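# Push the office chair fully under the desk

## Task

Slide the office chair completely into the space beneath the desk so that it ends upright with every wheel on the floor. A chair that has toppled or is left leaning counts as a failure, and the chair must stay in place by itself, not because the robot is still holding or pressing it.

## Robot and tools

ROBOT. TidyBot++: a mobile base 0.54 m long, 0.50 m wide and 0.38 m tall on four driven casters, carrying one seven-joint arm with a two-finger gripper. The shoulder sits 0.12 m ahead of the base centre and 0.68 m above the floor. Arm segments: upper arm 0.42 m, forearm 0.31 m, hand 0.31 m (wrist to hand point). At the start the arm is folded with the hand aimed down; it then reaches up to 0.08 m beyond the base front and the elbow up to 1.15 m high. Two cameras: base_camera, fixed on the base front looking ahead and down (644x364 px), and wrist_camera, a fisheye on the hand looking where the hand points (644x476 px).

FRAMES. Base frame: origin on the floor below the base centre, x forward, y left, z up. hand_pose is reported in it and marks the point between the finger pads; its own z runs out along the fingers, its y along the closing direction. Odometry frame: the base frame as it was when the scene began. base_odometry integrates wheel rotation, so slipping looks like travel, and drifts a few cm and degrees over many moves. Heading grows to the left, range -3.142 to 3.142. base_tilt is in degrees, positive when leaning forward or right, with a fixed bias near 1 degree.

execute_actions. Argument actions: a list holding one action or none (none just reports state and pictures). An action may contain base, joints, speeds.
- base: exactly one key, each a relative offset from where the base last measured itself, not a pose: translate_m (metres, forward positive, -2 to 2), strafe_m (metres, left positive, -2 to 2), rotate_rad (radians, counter-clockwise from above positive, -6.3 to 6.3).
- joints: absolute targets for the single arm, one key per joint, radians: joint_1_rad (unlimited; turns the arm about vertical, positive is clockwise from above, opposite to rotate_rad), joint_2_rad shoulder -2.249 to 2.249, joint_3_rad unlimited, joint_4_rad elbow -2.579 to 2.579, joint_5_rad unlimited, joint_6_rad wrist -2.099 to 2.099, joint_7_rad unlimited; plus gripper_pos, a unitless 0 (open, about 85 mm gap) to 1 (closed, strong squeeze). Unlimited joints take the short way; step less than half a turn to go further. Omitted joints or base may still be driving at older targets.
- speeds: per-action caps, translate_m and strafe_m 0.05 to 0.5 m/s, rotate_rad 0.1 to 1.57 rad/s; defaults are the maxima. A base move needing over 8.667 s at its cap is refused; no action runs beyond 15 s.
- cameras: list of base_camera, wrist_camera or all; omitted, null or all gives both, [] gives none.
Any unknown key or out-of-range number rejects the call and nothing moves. Motions in an action start together.

ARM PLANE. With joint_1_rad 0, joint_3_rad 3.14, joint_5_rad 0 the arm stays in the vertical x-z plane. Angles from vertical (forward positive): upper arm = j2, forearm = j2 - j4, hand = j2 - j4 - j6. Hand point forward of shoulder = sum of length*sin(angle); height above shoulder = sum of length*cos(angle). A downward hand tops out near 0.94 m above the floor, lower when reaching far. Joints move at up to 1.39 rad/s (1.22 for joints 5 to 7). Friction leaves joints slightly off target; to correct, resend each joint as previous command plus (wanted minus read). hand_pose may be 1 to 2 cm wrong; trust pictures.

OTHER TOOLS. wait: seconds 0 to 10, no new command, returns state and pictures. zoom_image: camera (base_camera or wrist_camera) and region [x0, y0, x1, y1] in pixels of that camera's latest full image, top-left origin, at most 504 by 504. read_manual: section licences, returns legal texts only. finished_scene: scene number of the current scene; ends it permanently and reports success, so call it only once the chair rests under the desk untouched.

RESULT LINES. pictures lists camera order. base_status and joint_status: done (wheels turned the commanded amount, even if slipping, or joint reached tolerance); off_target (stopped short, may still push); contact_stop or time_out (target dropped, holds in place). A blocked base can say done while well short and keeps shoving until time-out. joint command not followed with cause: the arm targets were withheld to avoid self-collision (no check protects the base); named joints then read not_followed and may retry later. on_its_own covers uncommanded motion. motor_effort: percent of motor maximum, peak in brackets, noisy and biased. ARM HIT: arm struck itself or the base hard. Torque fault: a joint sensor over its limit (104.5 N m joints 1 to 4, 51.3 N m joints 5 to 7; warnings at 56.7 and 29.4) freezes the arm and gripper for 10 s and skips the rest of the call; the base carries on. Motor temperatures: one value per arm joint; MOTOR HOT from 60 C, OVER-TEMPERATURE FAULT at 75 C, after which unfinished keys read limit_stop_at_motor_heat and should be resent.

CAUTIONS. The robot tips if the arm snags something about 0.8 m or higher while the base drives; sideways force on a raised hand can lift wheels. Push the chair low and gently, at modest speed, so it rolls rather than topples; watch base_tilt and pictures. Avoid slamming the chair into the desk or driving the arm into furniture. The robot keeps holding its last command between replies. Before finishing, release the chair and back away so nothing of the robot supports it.

Each tool is called after ">>>" by a JSON object that holds its "api" and its "payload", one argument or row to a line.

## Session

>>> {"api": "execute_actions", "payload": {
  "actions": []
}}

Scene clock: 0.00 s.
Motor temperatures (°C, as the motors report them): [30 29 30 31 34 41 39]
base_odometry: x=+0.000 y=+0.000 heading=+0.000 (m, m, rad; odometry frame)
base_tilt: forward=+0.5 right=+0.1 (deg)
base_status: not commanded
joint_positions: joint_1_rad=+0.028 joint_2_rad=-0.315 joint_3_rad=+3.129 joint_4_rad=-2.553 joint_5_rad=+0.034 joint_6_rad=-0.908 joint_7_rad=+1.592 gripper_pos=+0.000
joint_status: not commanded
motor_effort: joint_1_rad=-2 joint_2_rad=-2 joint_3_rad=+1 joint_4_rad=+16 joint_5_rad=+0 joint_6_rad=+0 joint_7_rad=+1 (%)
hand_pose: x=+0.2339 y=-0.0094 z=+0.5761 quat_wxyz=(+0.015, +1.000, +0.013, -0.003) (m; base frame)
pictures: base_camera, wrist_camera
Images, in order (width x height): base_camera 644x364, wrist_camera 644x476.

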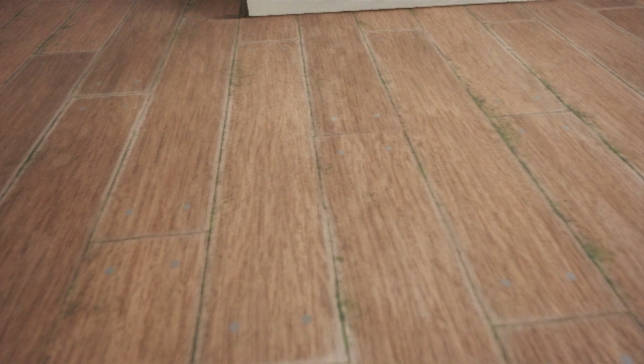

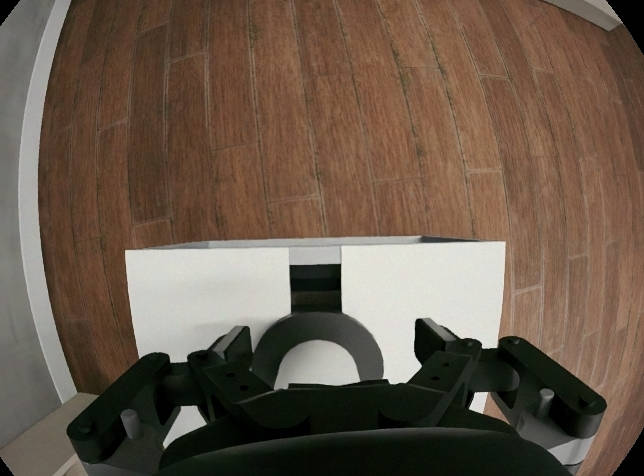

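>>> {"api": "execute_actions", "payload": {
  "actions": [
    {"joints": {"joint_6_rad": 0.4}}
  ]
}}

Scene clock: 10.03 s.
Motor temperatures (°C, as the motors report them): [30 29 30 31 34 41 39]
base_odometry: x=+0.000 y=+0.000 heading=+0.000 (m, m, rad; odometry frame)
base_tilt: forward=+0.5 right=+0.1 (deg)
base_status: not commanded
joint_positions: joint_1_rad=+0.028 joint_2_rad=-0.315 joint_3_rad=+3.129 joint_4_rad=-2.552 joint_5_rad=+0.034 joint_6_rad=+0.385 joint_7_rad=+1.592 gripper_pos=+0.000
joint_status: all done
motor_effort: joint_1_rad=-1(1) joint_2_rad=-6(7) joint_3_rad=+1(1) joint_4_rad=+18(18) joint_5_rad=-1(0) joint_6_rad=+7(7) joint_7_rad=+0(0) (%)
hand_pose: x=+0.5347 y=-0.0008 z=+0.8011 quat_wxyz=(+0.017, +0.799, +0.020, +0.601) (m; base frame)
pictures: base_camera, wrist_camera
camera_calibration (this result's frames):
wrist_camera: T_world_to_cam=[[0.0108831, -0.999938, 0.00245563, 0.00216423], [-0.300924, -0.0056171, -0.953632, 0.97626], [0.953586, 0.00963951, -0.300966, -0.134289], [0, 0, 0, 1]] pos_world=[0.421813, 0.00894232, 0.890571]
Images, in order (width x height): base_camera 644x364, wrist_camera 644x476.

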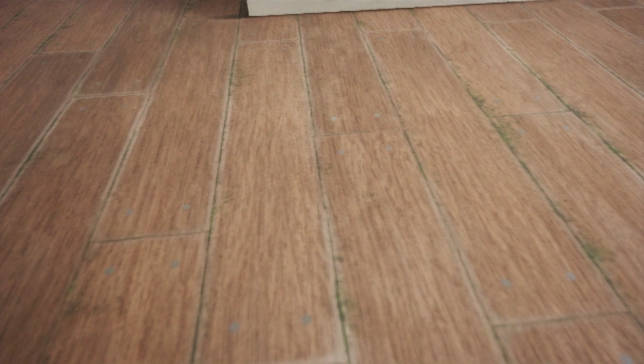

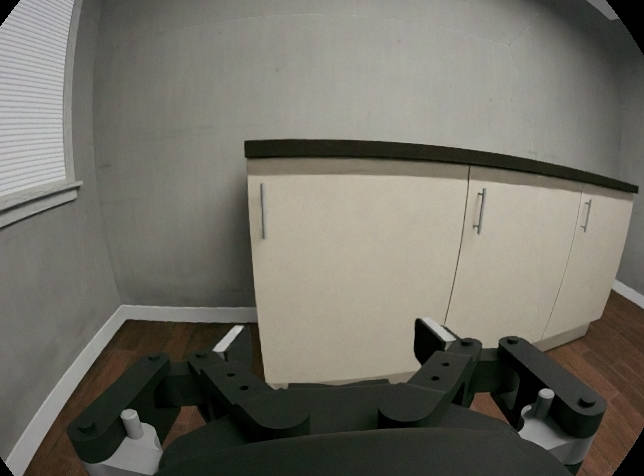

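>>> {"api": "execute_actions", "payload": {
  "actions": [
    {"joints": {"joint_1_rad": 1.5}}
  ],
  "cameras": ["wrist_camera"]
}}

>>> {"api": "execute_actions", "payload": {
  "actions": [
    {"joints": {"joint_1_rad": 3.0}}
  ],
  "cameras": ["wrist_camera"]
}}

Scene clock: 17.07 s.
Motor temperatures (°C, as the motors report them): [30 29 30 31 34 41 39]
base_odometry: x=+0.000 y=+0.000 heading=+0.000 (m, m, rad; odometry frame)
base_tilt: forward=+0.5 right=+0.1 (deg)
base_status: not commanded
joint_positions: joint_1_rad=+1.489 joint_2_rad=-0.315 joint_3_rad=+3.129 joint_4_rad=-2.552 joint_5_rad=+0.034 joint_6_rad=+0.385 joint_7_rad=+1.592 gripper_pos=+0.000
joint_status: all done
motor_effort: joint_1_rad=-1(2) joint_2_rad=-7(6) joint_3_rad=+1(2) joint_4_rad=+19(20) joint_5_rad=-1(1) joint_6_rad=+7(7) joint_7_rad=+0(0) (%)
hand_pose: x=+0.1639 y=-0.4132 z=+0.8011 quat_wxyz=(+0.414, +0.608, -0.518, +0.436) (m; base frame)
pictures: wrist_camera
camera_calibration (this result's frames):
wrist_camera: T_world_to_cam=[[-0.992683, -0.120722, 0.00245593, 0.121588], [-0.0386583, 0.298483, -0.953632, 0.945051], [0.114391, -0.946749, -0.300966, -0.0344253], [0, 0, 0, 1]] pos_world=[0.161171, -0.299996, 0.890571]
Images, in order (width x height): wrist_camera 644x476.

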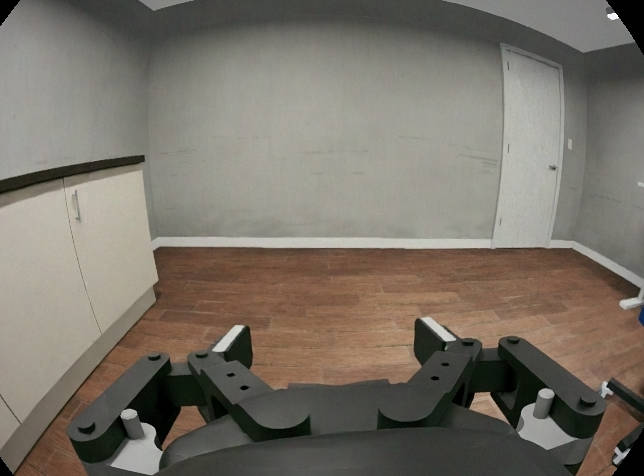

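Scene clock: 19.80 s.
Motor temperatures (°C, as the motors report them): [30 29 30 31 34 41 39]
base_odometry: x=+0.000 y=+0.000 heading=+0.000 (m, m, rad; odometry frame)
base_tilt: forward=+0.5 right=+0.1 (deg)
base_status: not commanded
joint_positions: joint_1_rad=+2.989 joint_2_rad=-0.315 joint_3_rad=+3.129 joint_4_rad=-2.552 joint_5_rad=+0.034 joint_6_rad=+0.385 joint_7_rad=+1.592 gripper_pos=+0.000
joint_status: all done
motor_effort: joint_1_rad=-2(2) joint_2_rad=-7(7) joint_3_rad=+1(2) joint_4_rad=+18(19) joint_5_rad=-1(1) joint_6_rad=+7(7) joint_7_rad=+1(1) (%)
hand_pose: x=-0.2900 y=-0.0741 z=+0.8011 quat_wxyz=(+0.600, +0.092, -0.794, +0.037) (m; base frame)
pictures: wrist_camera
camera_calibration (this result's frames):
wrist_camera: T_world_to_cam=[[-0.190688, 0.981648, 0.0024558, 0.026151], [0.294998, 0.0596899, -0.953632, 0.905346], [-0.936277, -0.181122, -0.300966, 0.0906039], [0, 0, 0, 1]] pos_world=[-0.177258, -0.0633007, 0.890571]
Images, in order (width x height): wrist_camera 644x476.

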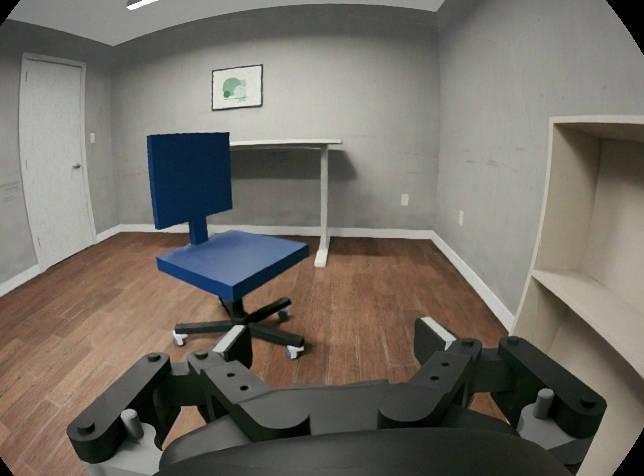

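>>> {"api": "zoom_image", "payload": {
  "camera": "wrist_camera",
  "region": [100, 100, 460, 380]
}}

Region (100, 100, 460, 380) of wrist_camera's 644x476 image, scaled by 1.400.

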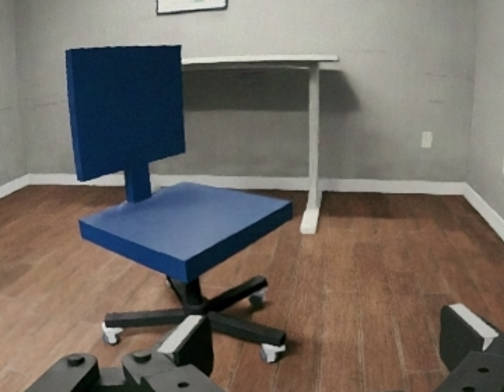

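>>> {"api": "execute_actions", "payload": {
  "actions": [
    {"base": {"rotate_rad": -3.04}, "joints": {"joint_1_rad": 0.0}, "speeds": {"rotate_rad": 1.3}}
  ]
}}

Scene clock: 88.80 s.
Motor temperatures (°C, as the motors report them): [30 29 30 31 34 41 39]
base_odometry: x=+0.000 y=+0.000 heading=-3.040 (m, m, rad; odometry frame)
base_tilt: forward=+0.5 right=+0.1 (deg)
base_status: done
joint_positions: joint_1_rad=+0.011 joint_2_rad=-0.315 joint_3_rad=+3.129 joint_4_rad=-2.552 joint_5_rad=+0.034 joint_6_rad=+0.385 joint_7_rad=+1.592 gripper_pos=+0.000
joint_status: all done
motor_effort: joint_1_rad=-2(0) joint_2_rad=-7(7) joint_3_rad=+1(2) joint_4_rad=+18(19) joint_5_rad=+0(1) joint_6_rad=+7(8) joint_7_rad=+1(1) (%)
hand_pose: x=+0.5346 y=+0.0065 z=+0.8011 quat_wxyz=(+0.012, +0.799, +0.027, +0.601) (m; base frame)
pictures: base_camera, wrist_camera
camera_calibration (this result's frames):
wrist_camera: T_world_to_cam=[[0.0284345, -0.999593, 0.00245575, 0.0000755107], [-0.300779, -0.0108988, -0.953632, 0.976243], [0.95327, 0.0263774, -0.300966, -0.134252], [0, 0, 0, 1]] pos_world=[0.421609, 0.0142566, 0.890571]
Images, in order (width x height): base_camera 644x364, wrist_camera 644x476.

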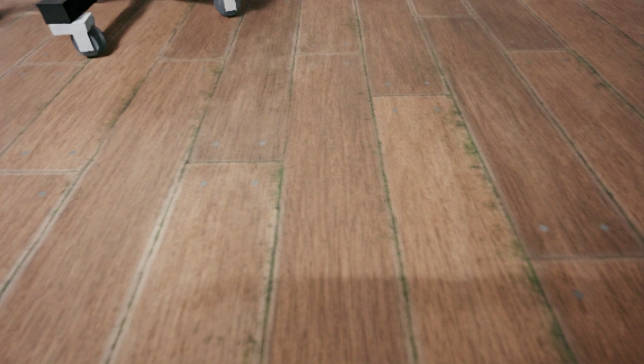

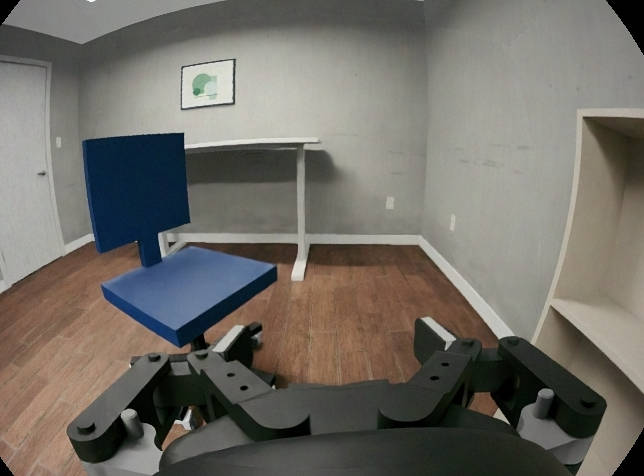

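>>> {"api": "zoom_image", "payload": {
  "camera": "wrist_camera",
  "region": [70, 110, 350, 330]
}}

Region (70, 110, 350, 330) of wrist_camera's 644x476 image, scaled by 1.800; it fills the top 396 rows of this view, and the rest is white.

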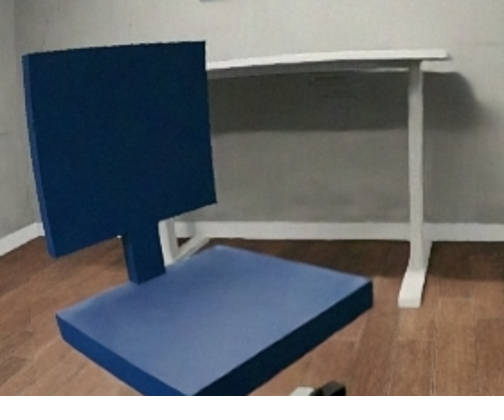

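>>> {"api": "execute_actions", "payload": {
  "actions": [
    {"base": {"rotate_rad": 1.571}, "joints": {"joint_1_rad": 0.0, "joint_2_rad": 0.742, "joint_4_rad": -2.445, "joint_6_rad": 1.56, "gripper_pos": 1.0}}
  ]
}}

>>> {"api": "execute_actions", "payload": {
  "actions": [
    {"base": {"translate_m": -0.45}}
  ],
  "cameras": []
}}

>>> {"api": "execute_actions", "payload": {
  "actions": [
    {"base": {"strafe_m": -1.0}}
  ]
}}

Scene clock: 211.27 s.
Motor temperatures (°C, as the motors report them): [30 29 30 32 34 41 39]
base_odometry: x=+0.000 y=+0.000 heading=-1.469 (m, m, rad; odometry frame)
base_tilt: forward=+0.5 right=+0.0 (deg)
base_status: done
joint_positions: joint_1_rad=-0.004 joint_2_rad=+0.735 joint_3_rad=+3.128 joint_4_rad=-2.457 joint_5_rad=+0.034 joint_6_rad=+1.523 joint_7_rad=+1.592 gripper_pos=+0.999
joint_status: all done
motor_effort: joint_1_rad=-1(5) joint_2_rad=-30(31) joint_3_rad=+0(2) joint_4_rad=+4(20) joint_5_rad=+0(0) joint_6_rad=+8(7) joint_7_rad=+1(1) (%)
hand_pose: x=+0.6945 y=+0.0202 z=+0.6493 quat_wxyz=(-0.013, +0.741, +0.022, +0.671) (m; base frame)
pictures: base_camera, wrist_camera
camera_calibration (this result's frames):
wrist_camera: T_world_to_cam=[[0.0586506, -0.997556, -0.0379876, 0.0148433], [-0.124304, 0.0304592, -0.991777, 0.781114], [0.990509, 0.0628904, -0.122214, -0.475399], [0, 0, 0, 1]] pos_world=[0.567113, 0.0209129, 0.717154]
Images, in order (width x height): base_camera 644x364, wrist_camera 644x476.

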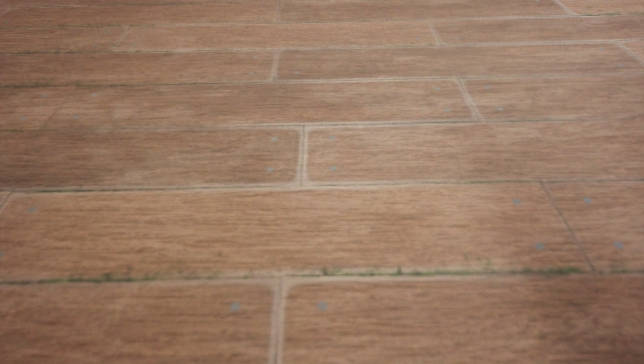

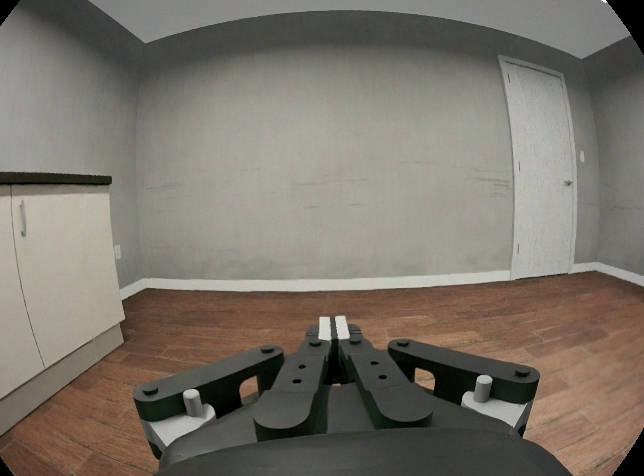

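Scene clock: 215.60 s.
Motor temperatures (°C, as the motors report them): [30 29 30 32 34 41 39]
base_odometry: x=-0.041 y=+0.392 heading=-1.467 (m, m, rad; odometry frame)
base_tilt: forward=+0.5 right=+0.1 (deg)
base_status: translate_m time_out (by the wheels' count: -0.394 of -0.450)
joint_positions: joint_1_rad=-0.003 joint_2_rad=+0.735 joint_3_rad=+3.130 joint_4_rad=-2.448 joint_5_rad=+0.033 joint_6_rad=+1.532 joint_7_rad=+1.592 gripper_pos=+0.999
joint_status: not commanded
motor_effort: joint_1_rad=-2(14) joint_2_rad=-30(39) joint_3_rad=+0(7) joint_4_rad=+4(12) joint_5_rad=+0(4) joint_6_rad=+8(9) joint_7_rad=+1(0) (%)
hand_pose: x=+0.6981 y=+0.0184 z=+0.6549 quat_wxyz=(-0.011, +0.735, +0.021, +0.678) (m; base frame)
pictures: none
No camera images: the call's "cameras" was empty. Leave "cameras" out to get every camera's image.

not run: a stop came earlier in this reply.

>>> {"api": "execute_actions", "payload": {
  "actions": [
    {"base": {"translate_m": 0.07}}
  ],
  "cameras": []
}}

>>> {"api": "execute_actions", "payload": {
  "actions": [
    {"base": {"strafe_m": -0.7}}
  ]
}}

Scene clock: 227.47 s.
Motor temperatures (°C, as the motors report them): [30 30 30 31 34 41 39]
base_odometry: x=-0.033 y=+0.322 heading=-1.467 (m, m, rad; odometry frame)
base_tilt: forward=+0.5 right=+0.1 (deg)
base_status: done
joint_positions: joint_1_rad=-0.003 joint_2_rad=+0.736 joint_3_rad=+3.130 joint_4_rad=-2.446 joint_5_rad=+0.033 joint_6_rad=+1.532 joint_7_rad=+1.592 gripper_pos=+0.999
joint_status: not commanded
motor_effort: joint_1_rad=-1(2) joint_2_rad=-30(32) joint_3_rad=+0(0) joint_4_rad=+4(6) joint_5_rad=+0(0) joint_6_rad=+7(7) joint_7_rad=+0(1) (%)
hand_pose: x=+0.6988 y=+0.0184 z=+0.6551 quat_wxyz=(-0.011, +0.734, +0.021, +0.679) (m; base frame)
pictures: none
No camera images: the call's "cameras" was empty. Leave "cameras" out to get every camera's image.

Scene clock: 230.23 s.
Motor temperatures (°C, as the motors report them): [30 30 30 31 34 41 39]
base_odometry: x=-0.730 y=+0.250 heading=-1.467 (m, m, rad; odometry frame)
base_tilt: forward=+0.5 right=+0.1 (deg)
base_status: done
joint_positions: joint_1_rad=+0.001 joint_2_rad=+0.736 joint_3_rad=+3.130 joint_4_rad=-2.446 joint_5_rad=+0.033 joint_6_rad=+1.532 joint_7_rad=+1.592 gripper_pos=+0.999
joint_status: not commanded
motor_effort: joint_1_rad=-1(2) joint_2_rad=-31(31) joint_3_rad=+0(1) joint_4_rad=+5(5) joint_5_rad=+0(1) joint_6_rad=+7(7) joint_7_rad=+0(1) (%)
hand_pose: x=+0.6988 y=+0.0163 z=+0.6551 quat_wxyz=(-0.010, +0.734, +0.020, +0.679) (m; base frame)
pictures: base_camera, wrist_camera
camera_calibration (this result's frames):
wrist_camera: T_world_to_cam=[[0.0516028, -0.998022, -0.0359052, 0.014423], [-0.104404, 0.0303648, -0.994071, 0.775091], [0.993195, 0.0550455, -0.10263, -0.493283], [0, 0, 0, 1]] pos_world=[0.570104, 0.0180121, 0.720387]
Images, in order (width x height): base_camera 644x364, wrist_camera 644x476.

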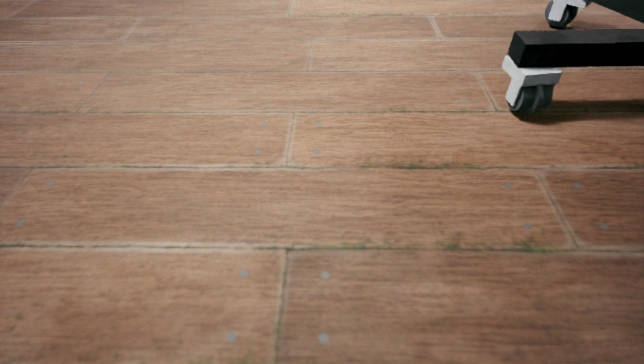

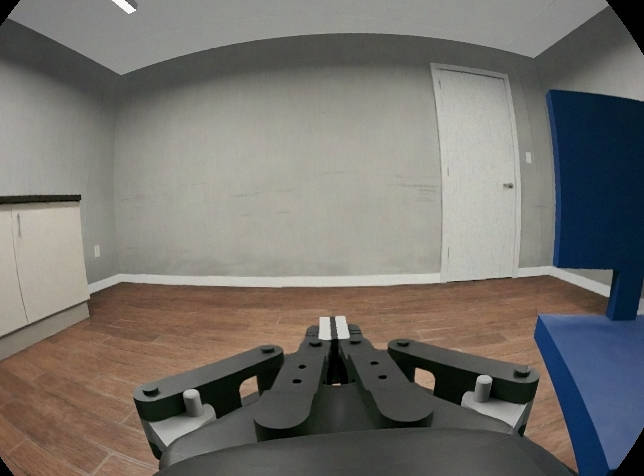

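>>> {"api": "execute_actions", "payload": {
  "actions": [
    {"base": {"strafe_m": -0.85}}
  ]
}}

Scene clock: 244.47 s.
Motor temperatures (°C, as the motors report them): [30 30 30 31 34 41 39]
base_odometry: x=-1.576 y=+0.163 heading=-1.467 (m, m, rad; odometry frame)
base_tilt: forward=+0.5 right=+0.1 (deg)
base_status: done
joint_positions: joint_1_rad=+0.001 joint_2_rad=+0.736 joint_3_rad=+3.130 joint_4_rad=-2.446 joint_5_rad=+0.033 joint_6_rad=+1.532 joint_7_rad=+1.592 gripper_pos=+0.999
joint_status: not commanded
motor_effort: joint_1_rad=-1(4) joint_2_rad=-30(31) joint_3_rad=+0(1) joint_4_rad=+3(5) joint_5_rad=+0(0) joint_6_rad=+8(7) joint_7_rad=+0(1) (%)
hand_pose: x=+0.6988 y=+0.0161 z=+0.6551 quat_wxyz=(-0.010, +0.734, +0.019, +0.679) (m; base frame)
pictures: base_camera, wrist_camera
camera_calibration (this result's frames):
wrist_camera: T_world_to_cam=[[0.051224, -0.998042, -0.0359051, 0.0144681], [-0.104392, 0.0304043, -0.994071, 0.775089], [0.993216, 0.0546685, -0.102631, -0.493285], [0, 0, 0, 1]] pos_world=[0.570111, 0.0178408, 0.720387]
Images, in order (width x height): base_camera 644x364, wrist_camera 644x476.

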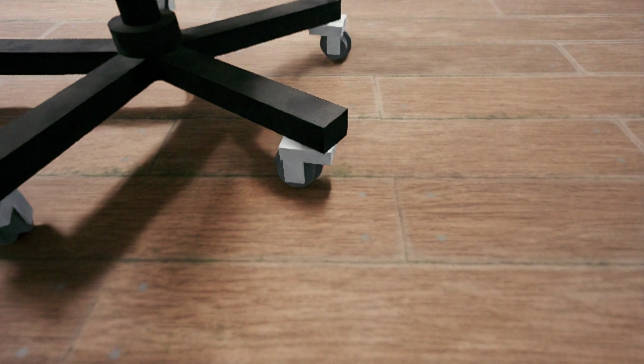

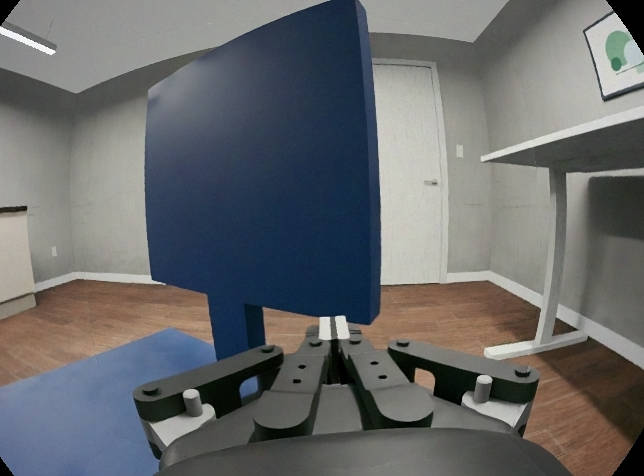

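>>> {"api": "execute_actions", "payload": {
  "actions": [
    {"base": {"translate_m": -0.12}}
  ],
  "cameras": []
}}

>>> {"api": "execute_actions", "payload": {
  "actions": [
    {"base": {"strafe_m": 0.07}, "joints": {"joint_4_rad": -1.578, "joint_6_rad": 0.94}}
  ],
  "cameras": []
}}

>>> {"api": "execute_actions", "payload": {
  "actions": [
    {"joints": {"joint_2_rad": 0.93, "joint_6_rad": 0.93}}
  ]
}}

Scene clock: 310.40 s.
Motor temperatures (°C, as the motors report them): [30 30 30 31 34 41 39]
base_odometry: x=-1.588 y=+0.282 heading=-1.467 (m, m, rad; odometry frame)
base_tilt: forward=+0.5 right=+0.1 (deg)
base_status: done
joint_positions: joint_1_rad=+0.001 joint_2_rad=+0.737 joint_3_rad=+3.130 joint_4_rad=-2.447 joint_5_rad=+0.033 joint_6_rad=+1.532 joint_7_rad=+1.592 gripper_pos=+0.999
joint_status: not commanded
motor_effort: joint_1_rad=-1(2) joint_2_rad=-30(33) joint_3_rad=+0(1) joint_4_rad=+4(6) joint_5_rad=-1(0) joint_6_rad=+8(8) joint_7_rad=+1(1) (%)
hand_pose: x=+0.6983 y=+0.0161 z=+0.6541 quat_wxyz=(-0.010, +0.735, +0.019, +0.678) (m; base frame)
pictures: none
No camera images: the call's "cameras" was empty. Leave "cameras" out to get every camera's image.

Scene clock: 312.53 s.
Motor temperatures (°C, as the motors report them): [30 30 30 31 34 41 39]
base_odometry: x=-1.518 y=+0.289 heading=-1.467 (m, m, rad; odometry frame)
base_tilt: forward=+0.5 right=+0.1 (deg)
base_status: done
joint_positions: joint_1_rad=-0.005 joint_2_rad=+0.737 joint_3_rad=+3.130 joint_4_rad=-1.587 joint_5_rad=+0.033 joint_6_rad=+0.978 joint_7_rad=+1.592 gripper_pos=+0.999
joint_status: all done
motor_effort: joint_1_rad=-1(4) joint_2_rad=-43(43) joint_3_rad=+0(1) joint_4_rad=+18(18) joint_5_rad=+0(0) joint_6_rad=+7(8) joint_7_rad=+1(1) (%)
hand_pose: x=+0.9342 y=+0.0197 z=+0.8482 quat_wxyz=(-0.001, +0.623, +0.024, +0.782) (m; base frame)
pictures: none
No camera images: the call's "cameras" was empty. Leave "cameras" out to get every camera's image.

Scene clock: 314.07 s.
Motor temperatures (°C, as the motors report them): [30 30 30 31 34 41 39]
base_odometry: x=-1.518 y=+0.289 heading=-1.467 (m, m, rad; odometry frame)
base_tilt: forward=+0.5 right=+0.1 (deg)
base_status: not commanded
joint_positions: joint_1_rad=-0.005 joint_2_rad=+0.934 joint_3_rad=+3.130 joint_4_rad=-1.583 joint_5_rad=+0.033 joint_6_rad=+0.961 joint_7_rad=+1.592 gripper_pos=+0.999
joint_status: all done
motor_effort: joint_1_rad=-1(1) joint_2_rad=-46(51) joint_3_rad=+0(0) joint_4_rad=+15(18) joint_5_rad=+0(1) joint_6_rad=+8(9) joint_7_rad=+0(1) (%)
hand_pose: x=+0.9521 y=+0.0197 z=+0.6816 quat_wxyz=(-0.003, +0.701, +0.024, +0.712) (m; base frame)
pictures: base_camera, wrist_camera
camera_calibration (this result's frames):
wrist_camera: T_world_to_cam=[[0.0521068, -0.998513, -0.0160234, -0.00829555], [-0.0100374, 0.0155208, -0.999829, 0.742168], [0.998591, 0.0522587, -0.00921377, -0.811031], [0, 0, 0, 1]] pos_world=[0.81777, 0.0225812, 0.734435]
Images, in order (width x height): base_camera 644x364, wrist_camera 644x476.

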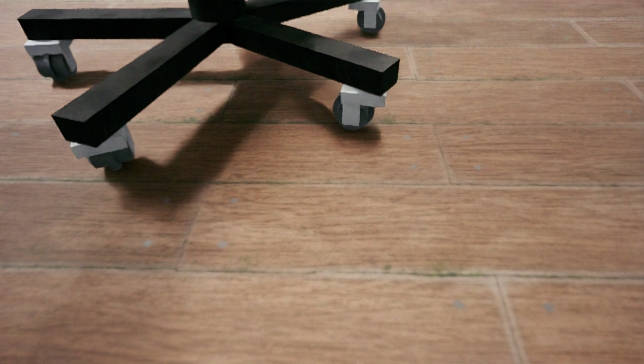

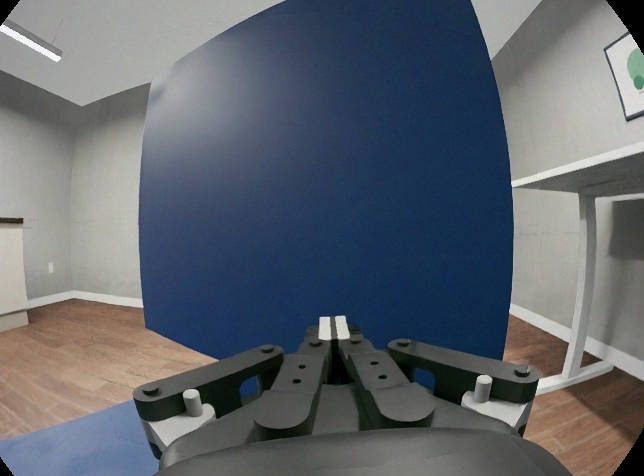

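>>> {"api": "execute_actions", "payload": {
  "actions": [
    {"base": {"strafe_m": -0.08}}
  ],
  "cameras": []
}}

>>> {"api": "execute_actions", "payload": {
  "actions": [
    {"base": {"translate_m": 0.16}, "speeds": {"translate_m": 0.08}}
  ]
}}

Scene clock: 335.73 s.
Motor temperatures (°C, as the motors report them): [30 31 30 31 34 41 39]
base_odometry: x=-1.598 y=+0.281 heading=-1.468 (m, m, rad; odometry frame)
base_tilt: forward=+0.5 right=+0.1 (deg)
base_status: done
joint_positions: joint_1_rad=+0.004 joint_2_rad=+0.934 joint_3_rad=+3.130 joint_4_rad=-1.583 joint_5_rad=+0.033 joint_6_rad=+0.961 joint_7_rad=+1.592 gripper_pos=+0.999
joint_status: not commanded
motor_effort: joint_1_rad=-1(2) joint_2_rad=-45(47) joint_3_rad=+0(2) joint_4_rad=+16(17) joint_5_rad=+0(1) joint_6_rad=+7(8) joint_7_rad=+1(0) (%)
hand_pose: x=+0.9522 y=+0.0125 z=+0.6817 quat_wxyz=(+0.000, +0.701, +0.021, +0.712) (m; base frame)
pictures: none
No camera images: the call's "cameras" was empty. Leave "cameras" out to get every camera's image.

Scene clock: 338.23 s.
Motor temperatures (°C, as the motors report them): [30 31 30 31 34 41 39]
base_odometry: x=-1.582 y=+0.122 heading=-1.468 (m, m, rad; odometry frame)
base_tilt: forward=+0.5 right=+0.0 (deg)
base_status: done
joint_positions: joint_1_rad=-0.003 joint_2_rad=+0.934 joint_3_rad=+3.129 joint_4_rad=-1.580 joint_5_rad=+0.033 joint_6_rad=+0.961 joint_7_rad=+1.592 gripper_pos=+0.999
joint_status: not commanded
motor_effort: joint_1_rad=-1(2) joint_2_rad=-45(48) joint_3_rad=+0(2) joint_4_rad=+16(20) joint_5_rad=+0(2) joint_6_rad=+7(8) joint_7_rad=+1(1) (%)
hand_pose: x=+0.9527 y=+0.0179 z=+0.6834 quat_wxyz=(-0.002, +0.700, +0.023, +0.713) (m; base frame)
pictures: base_camera, wrist_camera
camera_calibration (this result's frames):
wrist_camera: T_world_to_cam=[[0.0499155, -0.99862, -0.0163243, -0.00785742], [-0.00696587, 0.0159962, -0.999848, 0.741061], [0.998729, 0.0500216, -0.0061578, -0.813718], [0, 0, 0, 1]] pos_world=[0.818239, 0.0210028, 0.735809]
Images, in order (width x height): base_camera 644x364, wrist_camera 644x476.

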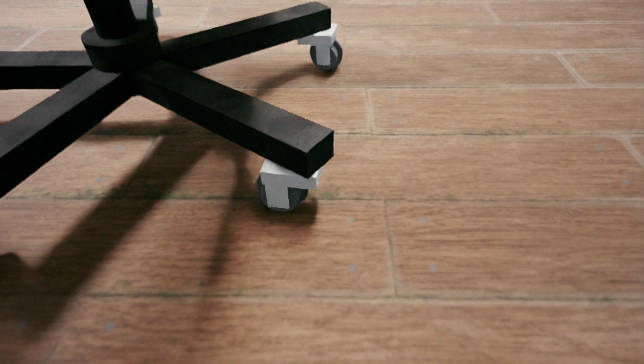

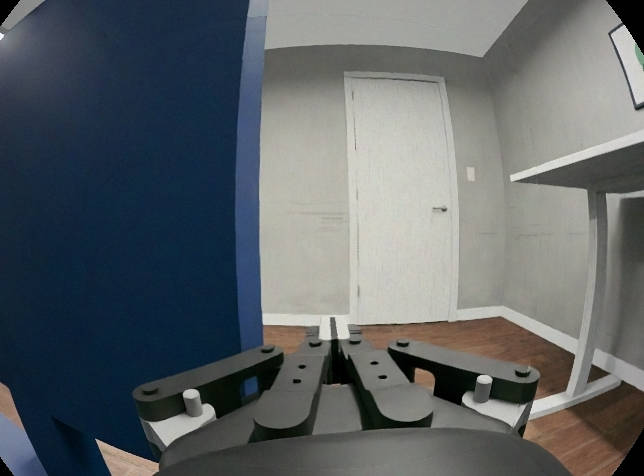

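>>> {"api": "execute_actions", "payload": {
  "actions": [
    {"base": {"strafe_m": 0.25}, "speeds": {"strafe_m": 0.08}}
  ]
}}

Scene clock: 371.30 s.
Motor temperatures (°C, as the motors report them): [30 31 30 31 34 41 39]
base_odometry: x=-1.333 y=+0.148 heading=-1.468 (m, m, rad; odometry frame)
base_tilt: forward=+0.5 right=+0.1 (deg)
base_status: done
joint_positions: joint_1_rad=+0.000 joint_2_rad=+0.934 joint_3_rad=+3.135 joint_4_rad=-1.581 joint_5_rad=+0.031 joint_6_rad=+0.961 joint_7_rad=+1.592 gripper_pos=+0.999
joint_status: not commanded
motor_effort: joint_1_rad=-1(9) joint_2_rad=-45(46) joint_3_rad=+0(5) joint_4_rad=+15(18) joint_5_rad=-1(6) joint_6_rad=+8(8) joint_7_rad=+0(1) (%)
hand_pose: x=+0.9528 y=+0.0122 z=+0.6831 quat_wxyz=(+0.002, +0.701, +0.022, +0.713) (m; base frame)
pictures: base_camera, wrist_camera
camera_calibration (this result's frames):
wrist_camera: T_world_to_cam=[[0.0423972, -0.999021, -0.0126483, -0.00885791], [-0.00722717, 0.0123527, -0.999898, 0.741188], [0.999075, 0.0424843, -0.00669637, -0.813365], [0, 0, 0, 1]] pos_world=[0.818344, 0.0165503, 0.735554]
Images, in order (width x height): base_camera 644x364, wrist_camera 644x476.

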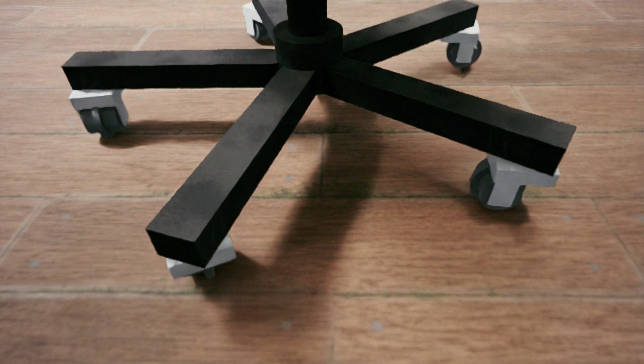

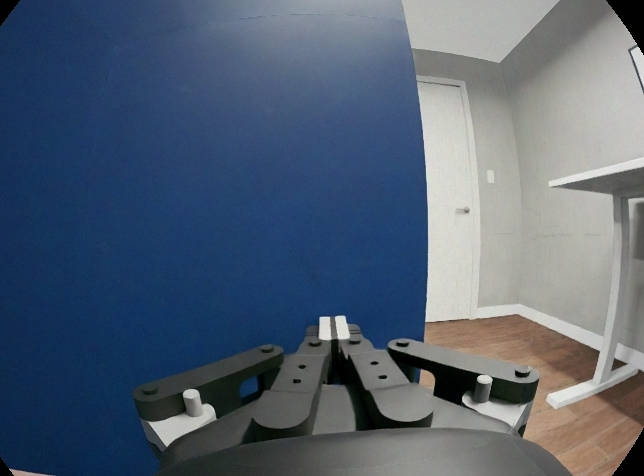

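>>> {"api": "execute_actions", "payload": {
  "actions": [
    {"base": {"strafe_m": 0.13}, "speeds": {"strafe_m": 0.06}}
  ]
}}

Scene clock: 396.13 s.
Motor temperatures (°C, as the motors report them): [30 32 30 31 34 41 39]
base_odometry: x=-1.203 y=+0.161 heading=-1.468 (m, m, rad; odometry frame)
base_tilt: forward=+0.5 right=+0.0 (deg)
base_status: done
joint_positions: joint_1_rad=+0.026 joint_2_rad=+0.934 joint_3_rad=+3.139 joint_4_rad=-1.582 joint_5_rad=+0.031 joint_6_rad=+0.961 joint_7_rad=+1.592 gripper_pos=+0.999
joint_status: not commanded
motor_effort: joint_1_rad=-7(11) joint_2_rad=-45(47) joint_3_rad=-3(5) joint_4_rad=+17(19) joint_5_rad=+1(2) joint_6_rad=+7(7) joint_7_rad=+1(1) (%)
hand_pose: x=+0.9525 y=-0.0109 z=+0.6825 quat_wxyz=(+0.013, +0.701, +0.014, +0.713) (m; base frame)
pictures: base_camera, wrist_camera
camera_calibration (this result's frames):
wrist_camera: T_world_to_cam=[[0.0147451, -0.999846, -0.00951155, -0.00769353], [-0.00810631, 0.00939274, -0.999923, 0.741658], [0.999858, 0.0148211, -0.00796656, -0.812331], [0, 0, 0, 1]] pos_world=[0.818342, -0.00261894, 0.735056]
Images, in order (width x height): base_camera 644x364, wrist_camera 644x476.

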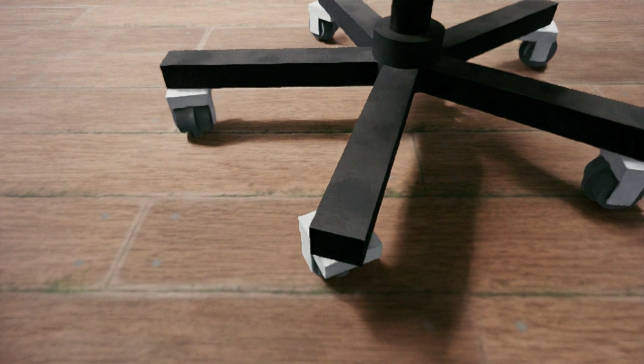

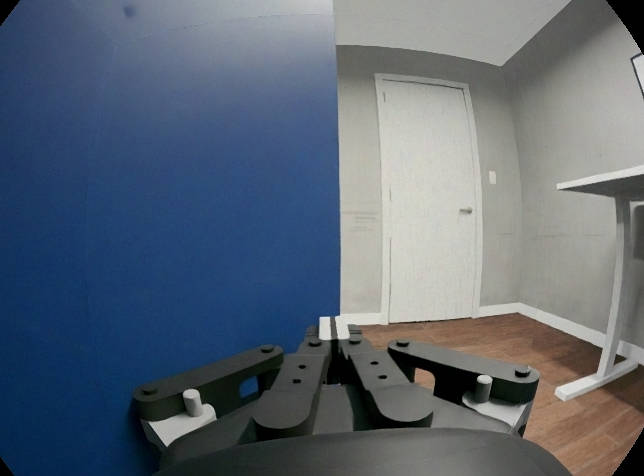

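>>> {"api": "execute_actions", "payload": {
  "actions": [
    {"base": {"strafe_m": 0.06}, "speeds": {"strafe_m": 0.06}}
  ]
}}

Scene clock: 410.37 s.
Motor temperatures (°C, as the motors report them): [30 32 30 31 34 41 39]
base_odometry: x=-1.144 y=+0.167 heading=-1.468 (m, m, rad; odometry frame)
base_tilt: forward=+0.5 right=+0.1 (deg)
base_status: done
joint_positions: joint_1_rad=+0.045 joint_2_rad=+0.932 joint_3_rad=+3.159 joint_4_rad=-1.582 joint_5_rad=+0.031 joint_6_rad=+0.961 joint_7_rad=+1.592 gripper_pos=+0.999
joint_status: not commanded
motor_effort: joint_1_rad=-8(17) joint_2_rad=-46(46) joint_3_rad=-3(8) joint_4_rad=+17(19) joint_5_rad=+2(5) joint_6_rad=+8(8) joint_7_rad=+1(1) (%)
hand_pose: x=+0.9519 y=-0.0367 z=+0.6832 quat_wxyz=(+0.029, +0.701, +0.008, +0.713) (m; base frame)
pictures: base_camera, wrist_camera
camera_calibration (this result's frames):
wrist_camera: T_world_to_cam=[[-0.0162196, -0.999849, 0.00630418, -0.0147971], [-0.00742245, -0.00618443, -0.999953, 0.741412], [0.999841, -0.0162656, -0.00732102, -0.812908], [0, 0, 0, 1]] pos_world=[0.818042, -0.0234321, 0.73552]
Images, in order (width x height): base_camera 644x364, wrist_camera 644x476.

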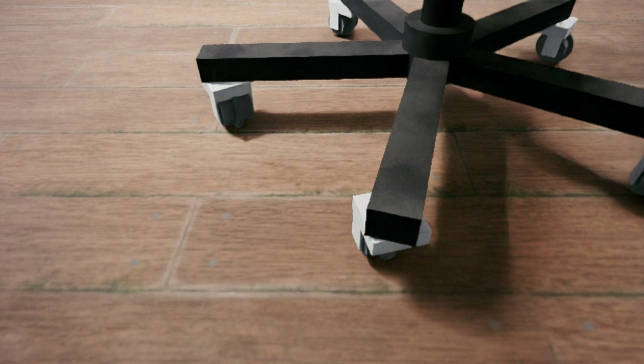

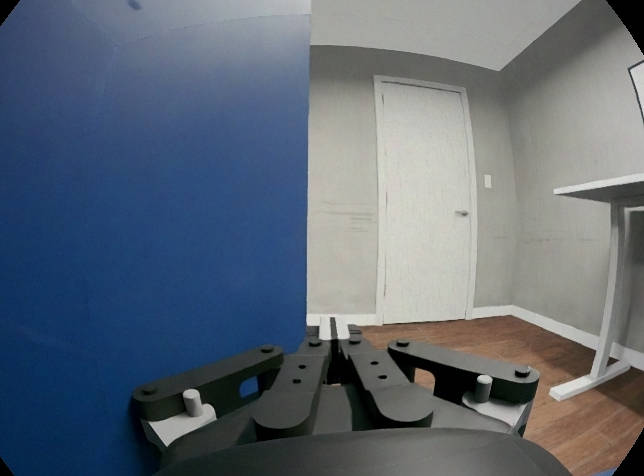

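>>> {"api": "execute_actions", "payload": {
  "actions": [
    {"base": {"strafe_m": -0.1}, "joints": {"joint_1_rad": 0.0}}
  ],
  "cameras": []
}}

>>> {"api": "execute_actions", "payload": {
  "actions": [
    {"joints": {"joint_2_rad": 0.2, "joint_4_rad": -2.2, "joint_6_rad": 0.3}}
  ]
}}

Scene clock: 426.93 s.
Motor temperatures (°C, as the motors report them): [30 32 30 31 34 41 39]
base_odometry: x=-1.243 y=+0.157 heading=-1.468 (m, m, rad; odometry frame)
base_tilt: forward=+0.5 right=+0.0 (deg)
base_status: done
joint_positions: joint_1_rad=+0.004 joint_2_rad=+0.932 joint_3_rad=+3.132 joint_4_rad=-1.582 joint_5_rad=+0.031 joint_6_rad=+0.961 joint_7_rad=+1.592 gripper_pos=+0.999
joint_status: all done
motor_effort: joint_1_rad=-2(8) joint_2_rad=-46(47) joint_3_rad=+0(3) joint_4_rad=+16(16) joint_5_rad=-1(2) joint_6_rad=+8(9) joint_7_rad=+1(1) (%)
hand_pose: x=+0.9525 y=+0.0107 z=+0.6836 quat_wxyz=(+0.002, +0.701, +0.021, +0.713) (m; base frame)
pictures: none
No camera images: the call's "cameras" was empty. Leave "cameras" out to get every camera's image.

Scene clock: 428.93 s.
Motor temperatures (°C, as the motors report them): [30 32 30 31 34 41 39]
base_odometry: x=-1.243 y=+0.157 heading=-1.468 (m, m, rad; odometry frame)
base_tilt: forward=+0.5 right=+0.1 (deg)
base_status: not commanded
joint_positions: joint_1_rad=+0.004 joint_2_rad=+0.207 joint_3_rad=+3.132 joint_4_rad=-2.193 joint_5_rad=+0.031 joint_6_rad=+0.335 joint_7_rad=+1.592 gripper_pos=+0.999
joint_status: all done
motor_effort: joint_1_rad=-2(2) joint_2_rad=-23(47) joint_3_rad=+1(0) joint_4_rad=+18(17) joint_5_rad=-1(1) joint_6_rad=+6(8) joint_7_rad=+1(0) (%)
hand_pose: x=+0.6918 y=+0.0075 z=+0.7142 quat_wxyz=(+0.006, +0.858, +0.026, +0.513) (m; base frame)
pictures: base_camera, wrist_camera
camera_calibration (this result's frames):
wrist_camera: T_world_to_cam=[[0.0276431, -0.999568, -0.00995878, 0.00621278], [-0.495397, -0.00504578, -0.868652, 1.01459], [0.868227, 0.0289458, -0.495323, -0.112588], [0, 0, 0, 1]] pos_world=[0.600205, 0.0145885, 0.82562]
Images, in order (width x height): base_camera 644x364, wrist_camera 644x476.

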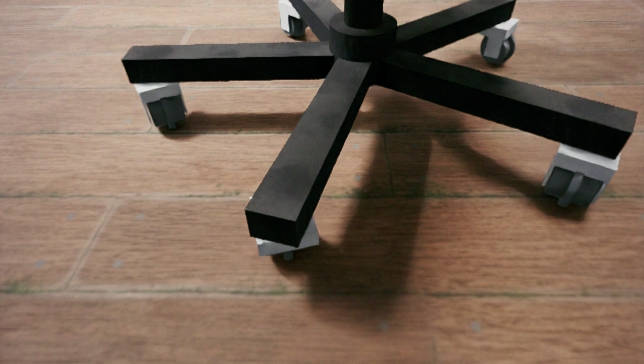

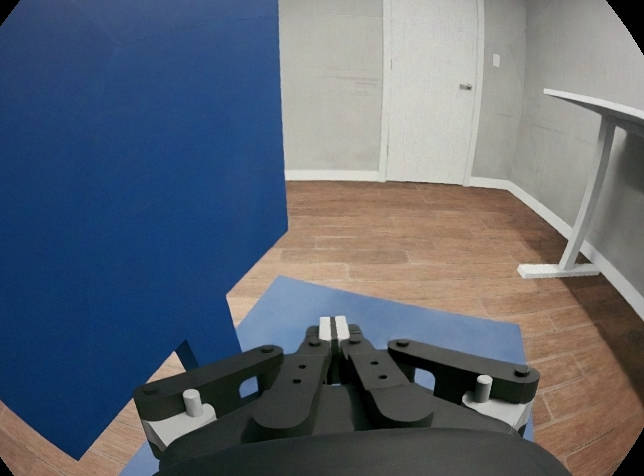

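>>> {"api": "execute_actions", "payload": {
  "actions": [
    {"base": {"strafe_m": -0.24}, "joints": {"joint_2_rad": -0.315, "joint_4_rad": -2.553, "joint_6_rad": -0.908}}
  ],
  "cameras": []
}}

>>> {"api": "execute_actions", "payload": {
  "actions": [
    {"base": {"rotate_rad": 0.23}}
  ]
}}

Scene clock: 550.73 s.
Motor temperatures (°C, as the motors report them): [30 32 30 31 34 41 39]
base_odometry: x=-1.482 y=+0.132 heading=-1.468 (m, m, rad; odometry frame)
base_tilt: forward=+0.5 right=+0.1 (deg)
base_status: done
joint_positions: joint_1_rad=+0.001 joint_2_rad=-0.309 joint_3_rad=+3.131 joint_4_rad=-2.548 joint_5_rad=+0.031 joint_6_rad=-0.879 joint_7_rad=+1.592 gripper_pos=+0.999
joint_status: all done
motor_effort: joint_1_rad=-2(4) joint_2_rad=-2(25) joint_3_rad=+1(1) joint_4_rad=+13(16) joint_5_rad=+0(1) joint_6_rad=-1(6) joint_7_rad=+0(0) (%)
hand_pose: x=+0.2451 y=-0.0054 z=+0.5767 quat_wxyz=(+0.014, +1.000, +0.025, +0.012) (m; base frame)
pictures: none
No camera images: the call's "cameras" was empty. Leave "cameras" out to get every camera's image.

Scene clock: 551.77 s.
Motor temperatures (°C, as the motors report them): [30 32 30 31 34 41 39]
base_odometry: x=-1.482 y=+0.132 heading=-1.238 (m, m, rad; odometry frame)
base_tilt: forward=+0.5 right=+0.1 (deg)
base_status: done
joint_positions: joint_1_rad=+0.001 joint_2_rad=-0.309 joint_3_rad=+3.131 joint_4_rad=-2.548 joint_5_rad=+0.031 joint_6_rad=-0.879 joint_7_rad=+1.592 gripper_pos=+0.999
joint_status: not commanded
motor_effort: joint_1_rad=-2(1) joint_2_rad=-2(3) joint_3_rad=+1(2) joint_4_rad=+14(14) joint_5_rad=-1(0) joint_6_rad=+0(0) joint_7_rad=+0(1) (%)
hand_pose: x=+0.2451 y=-0.0054 z=+0.5767 quat_wxyz=(+0.014, +1.000, +0.025, +0.012) (m; base frame)
pictures: base_camera, wrist_camera
camera_calibration (this result's frames):
wrist_camera: T_world_to_cam=[[0.00259831, -0.9999, 0.0139333, -0.00331351], [-0.999997, -0.00259417, 0.0003153, 0.296275], [-0.000279123, -0.0139341, -0.999903, 0.711116], [0, 0, 0, 1]] pos_world=[0.296481, 0.00736416, 0.710999]
Images, in order (width x height): base_camera 644x364, wrist_camera 644x476.

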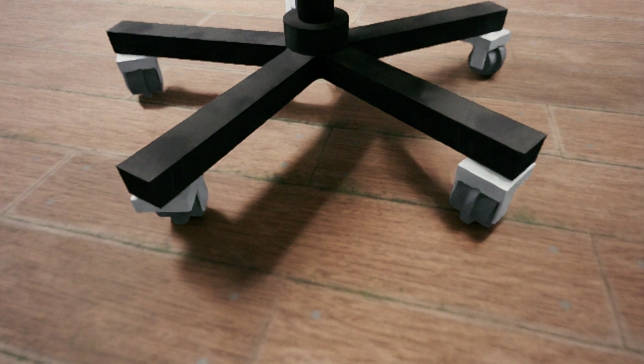

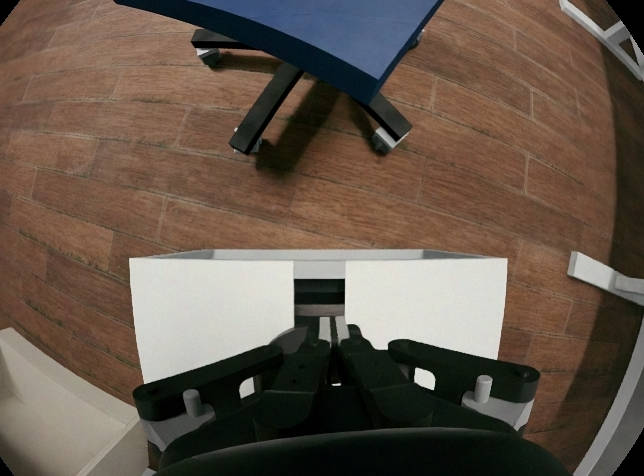

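>>> {"api": "execute_actions", "payload": {
  "actions": [
    {"base": {"translate_m": 0.3}, "speeds": {"translate_m": 0.1}}
  ]
}}

Scene clock: 576.60 s.
Motor temperatures (°C, as the motors report them): [30 31 30 31 34 41 39]
base_odometry: x=-1.384 y=-0.152 heading=-1.238 (m, m, rad; odometry frame)
base_tilt: forward=+0.5 right=+0.0 (deg)
base_status: done
joint_positions: joint_1_rad=+0.001 joint_2_rad=-0.311 joint_3_rad=+3.131 joint_4_rad=-2.549 joint_5_rad=+0.031 joint_6_rad=-0.879 joint_7_rad=+1.592 gripper_pos=+0.999
joint_status: not commanded
motor_effort: joint_1_rad=-2(2) joint_2_rad=-2(3) joint_3_rad=+1(2) joint_4_rad=+15(15) joint_5_rad=-1(0) joint_6_rad=-1(1) joint_7_rad=+1(0) (%)
hand_pose: x=+0.2450 y=-0.0054 z=+0.5768 quat_wxyz=(+0.014, +1.000, +0.025, +0.012) (m; base frame)
pictures: base_camera, wrist_camera
camera_calibration (this result's frames):
wrist_camera: T_world_to_cam=[[0.00259647, -0.999899, 0.0139417, -0.00331944], [-0.999996, -0.00260721, -0.00075182, 0.296842], [0.000788094, -0.0139397, -0.999903, 0.710937], [0, 0, 0, 1]] pos_world=[0.296289, 0.00736507, 0.711137]
Images, in order (width x height): base_camera 644x364, wrist_camera 644x476.

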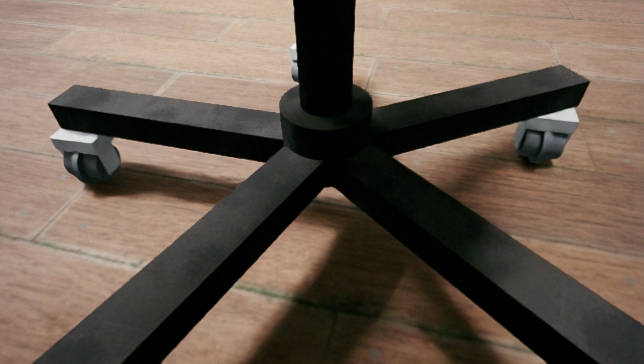

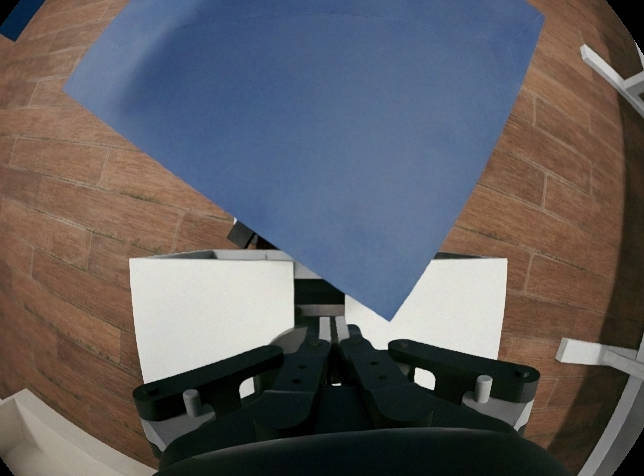

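>>> {"api": "execute_actions", "payload": {
  "actions": [
    {"base": {"translate_m": 0.28}, "speeds": {"translate_m": 0.1}}
  ]
}}

Scene clock: 594.50 s.
Motor temperatures (°C, as the motors report them): [30 31 30 31 34 41 39]
base_odometry: x=-1.292 y=-0.417 heading=-1.237 (m, m, rad; odometry frame)
base_tilt: forward=+0.5 right=+0.1 (deg)
base_status: done
joint_positions: joint_1_rad=+0.001 joint_2_rad=-0.312 joint_3_rad=+3.131 joint_4_rad=-2.549 joint_5_rad=+0.031 joint_6_rad=-0.879 joint_7_rad=+1.592 gripper_pos=+0.999
joint_status: not commanded
motor_effort: joint_1_rad=-1(1) joint_2_rad=-1(4) joint_3_rad=+1(2) joint_4_rad=+13(15) joint_5_rad=-1(0) joint_6_rad=+0(0) joint_7_rad=+0(1) (%)
hand_pose: x=+0.2447 y=-0.0054 z=+0.5768 quat_wxyz=(+0.014, +1.000, +0.025, +0.013) (m; base frame)
pictures: base_camera, wrist_camera
camera_calibration (this result's frames):
wrist_camera: T_world_to_cam=[[0.00258499, -0.999899, 0.0139523, -0.00332626], [-0.999996, -0.00260441, -0.00137398, 0.296942], [0.00141018, -0.0139487, -0.999902, 0.710758], [0, 0, 0, 1]] pos_world=[0.295947, 0.00736161, 0.711143]
Images, in order (width x height): base_camera 644x364, wrist_camera 644x476.

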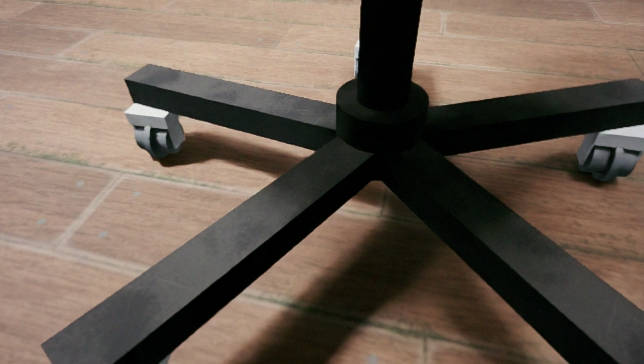

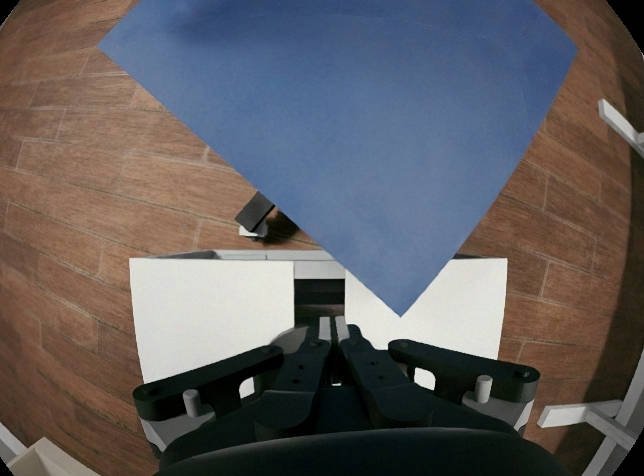

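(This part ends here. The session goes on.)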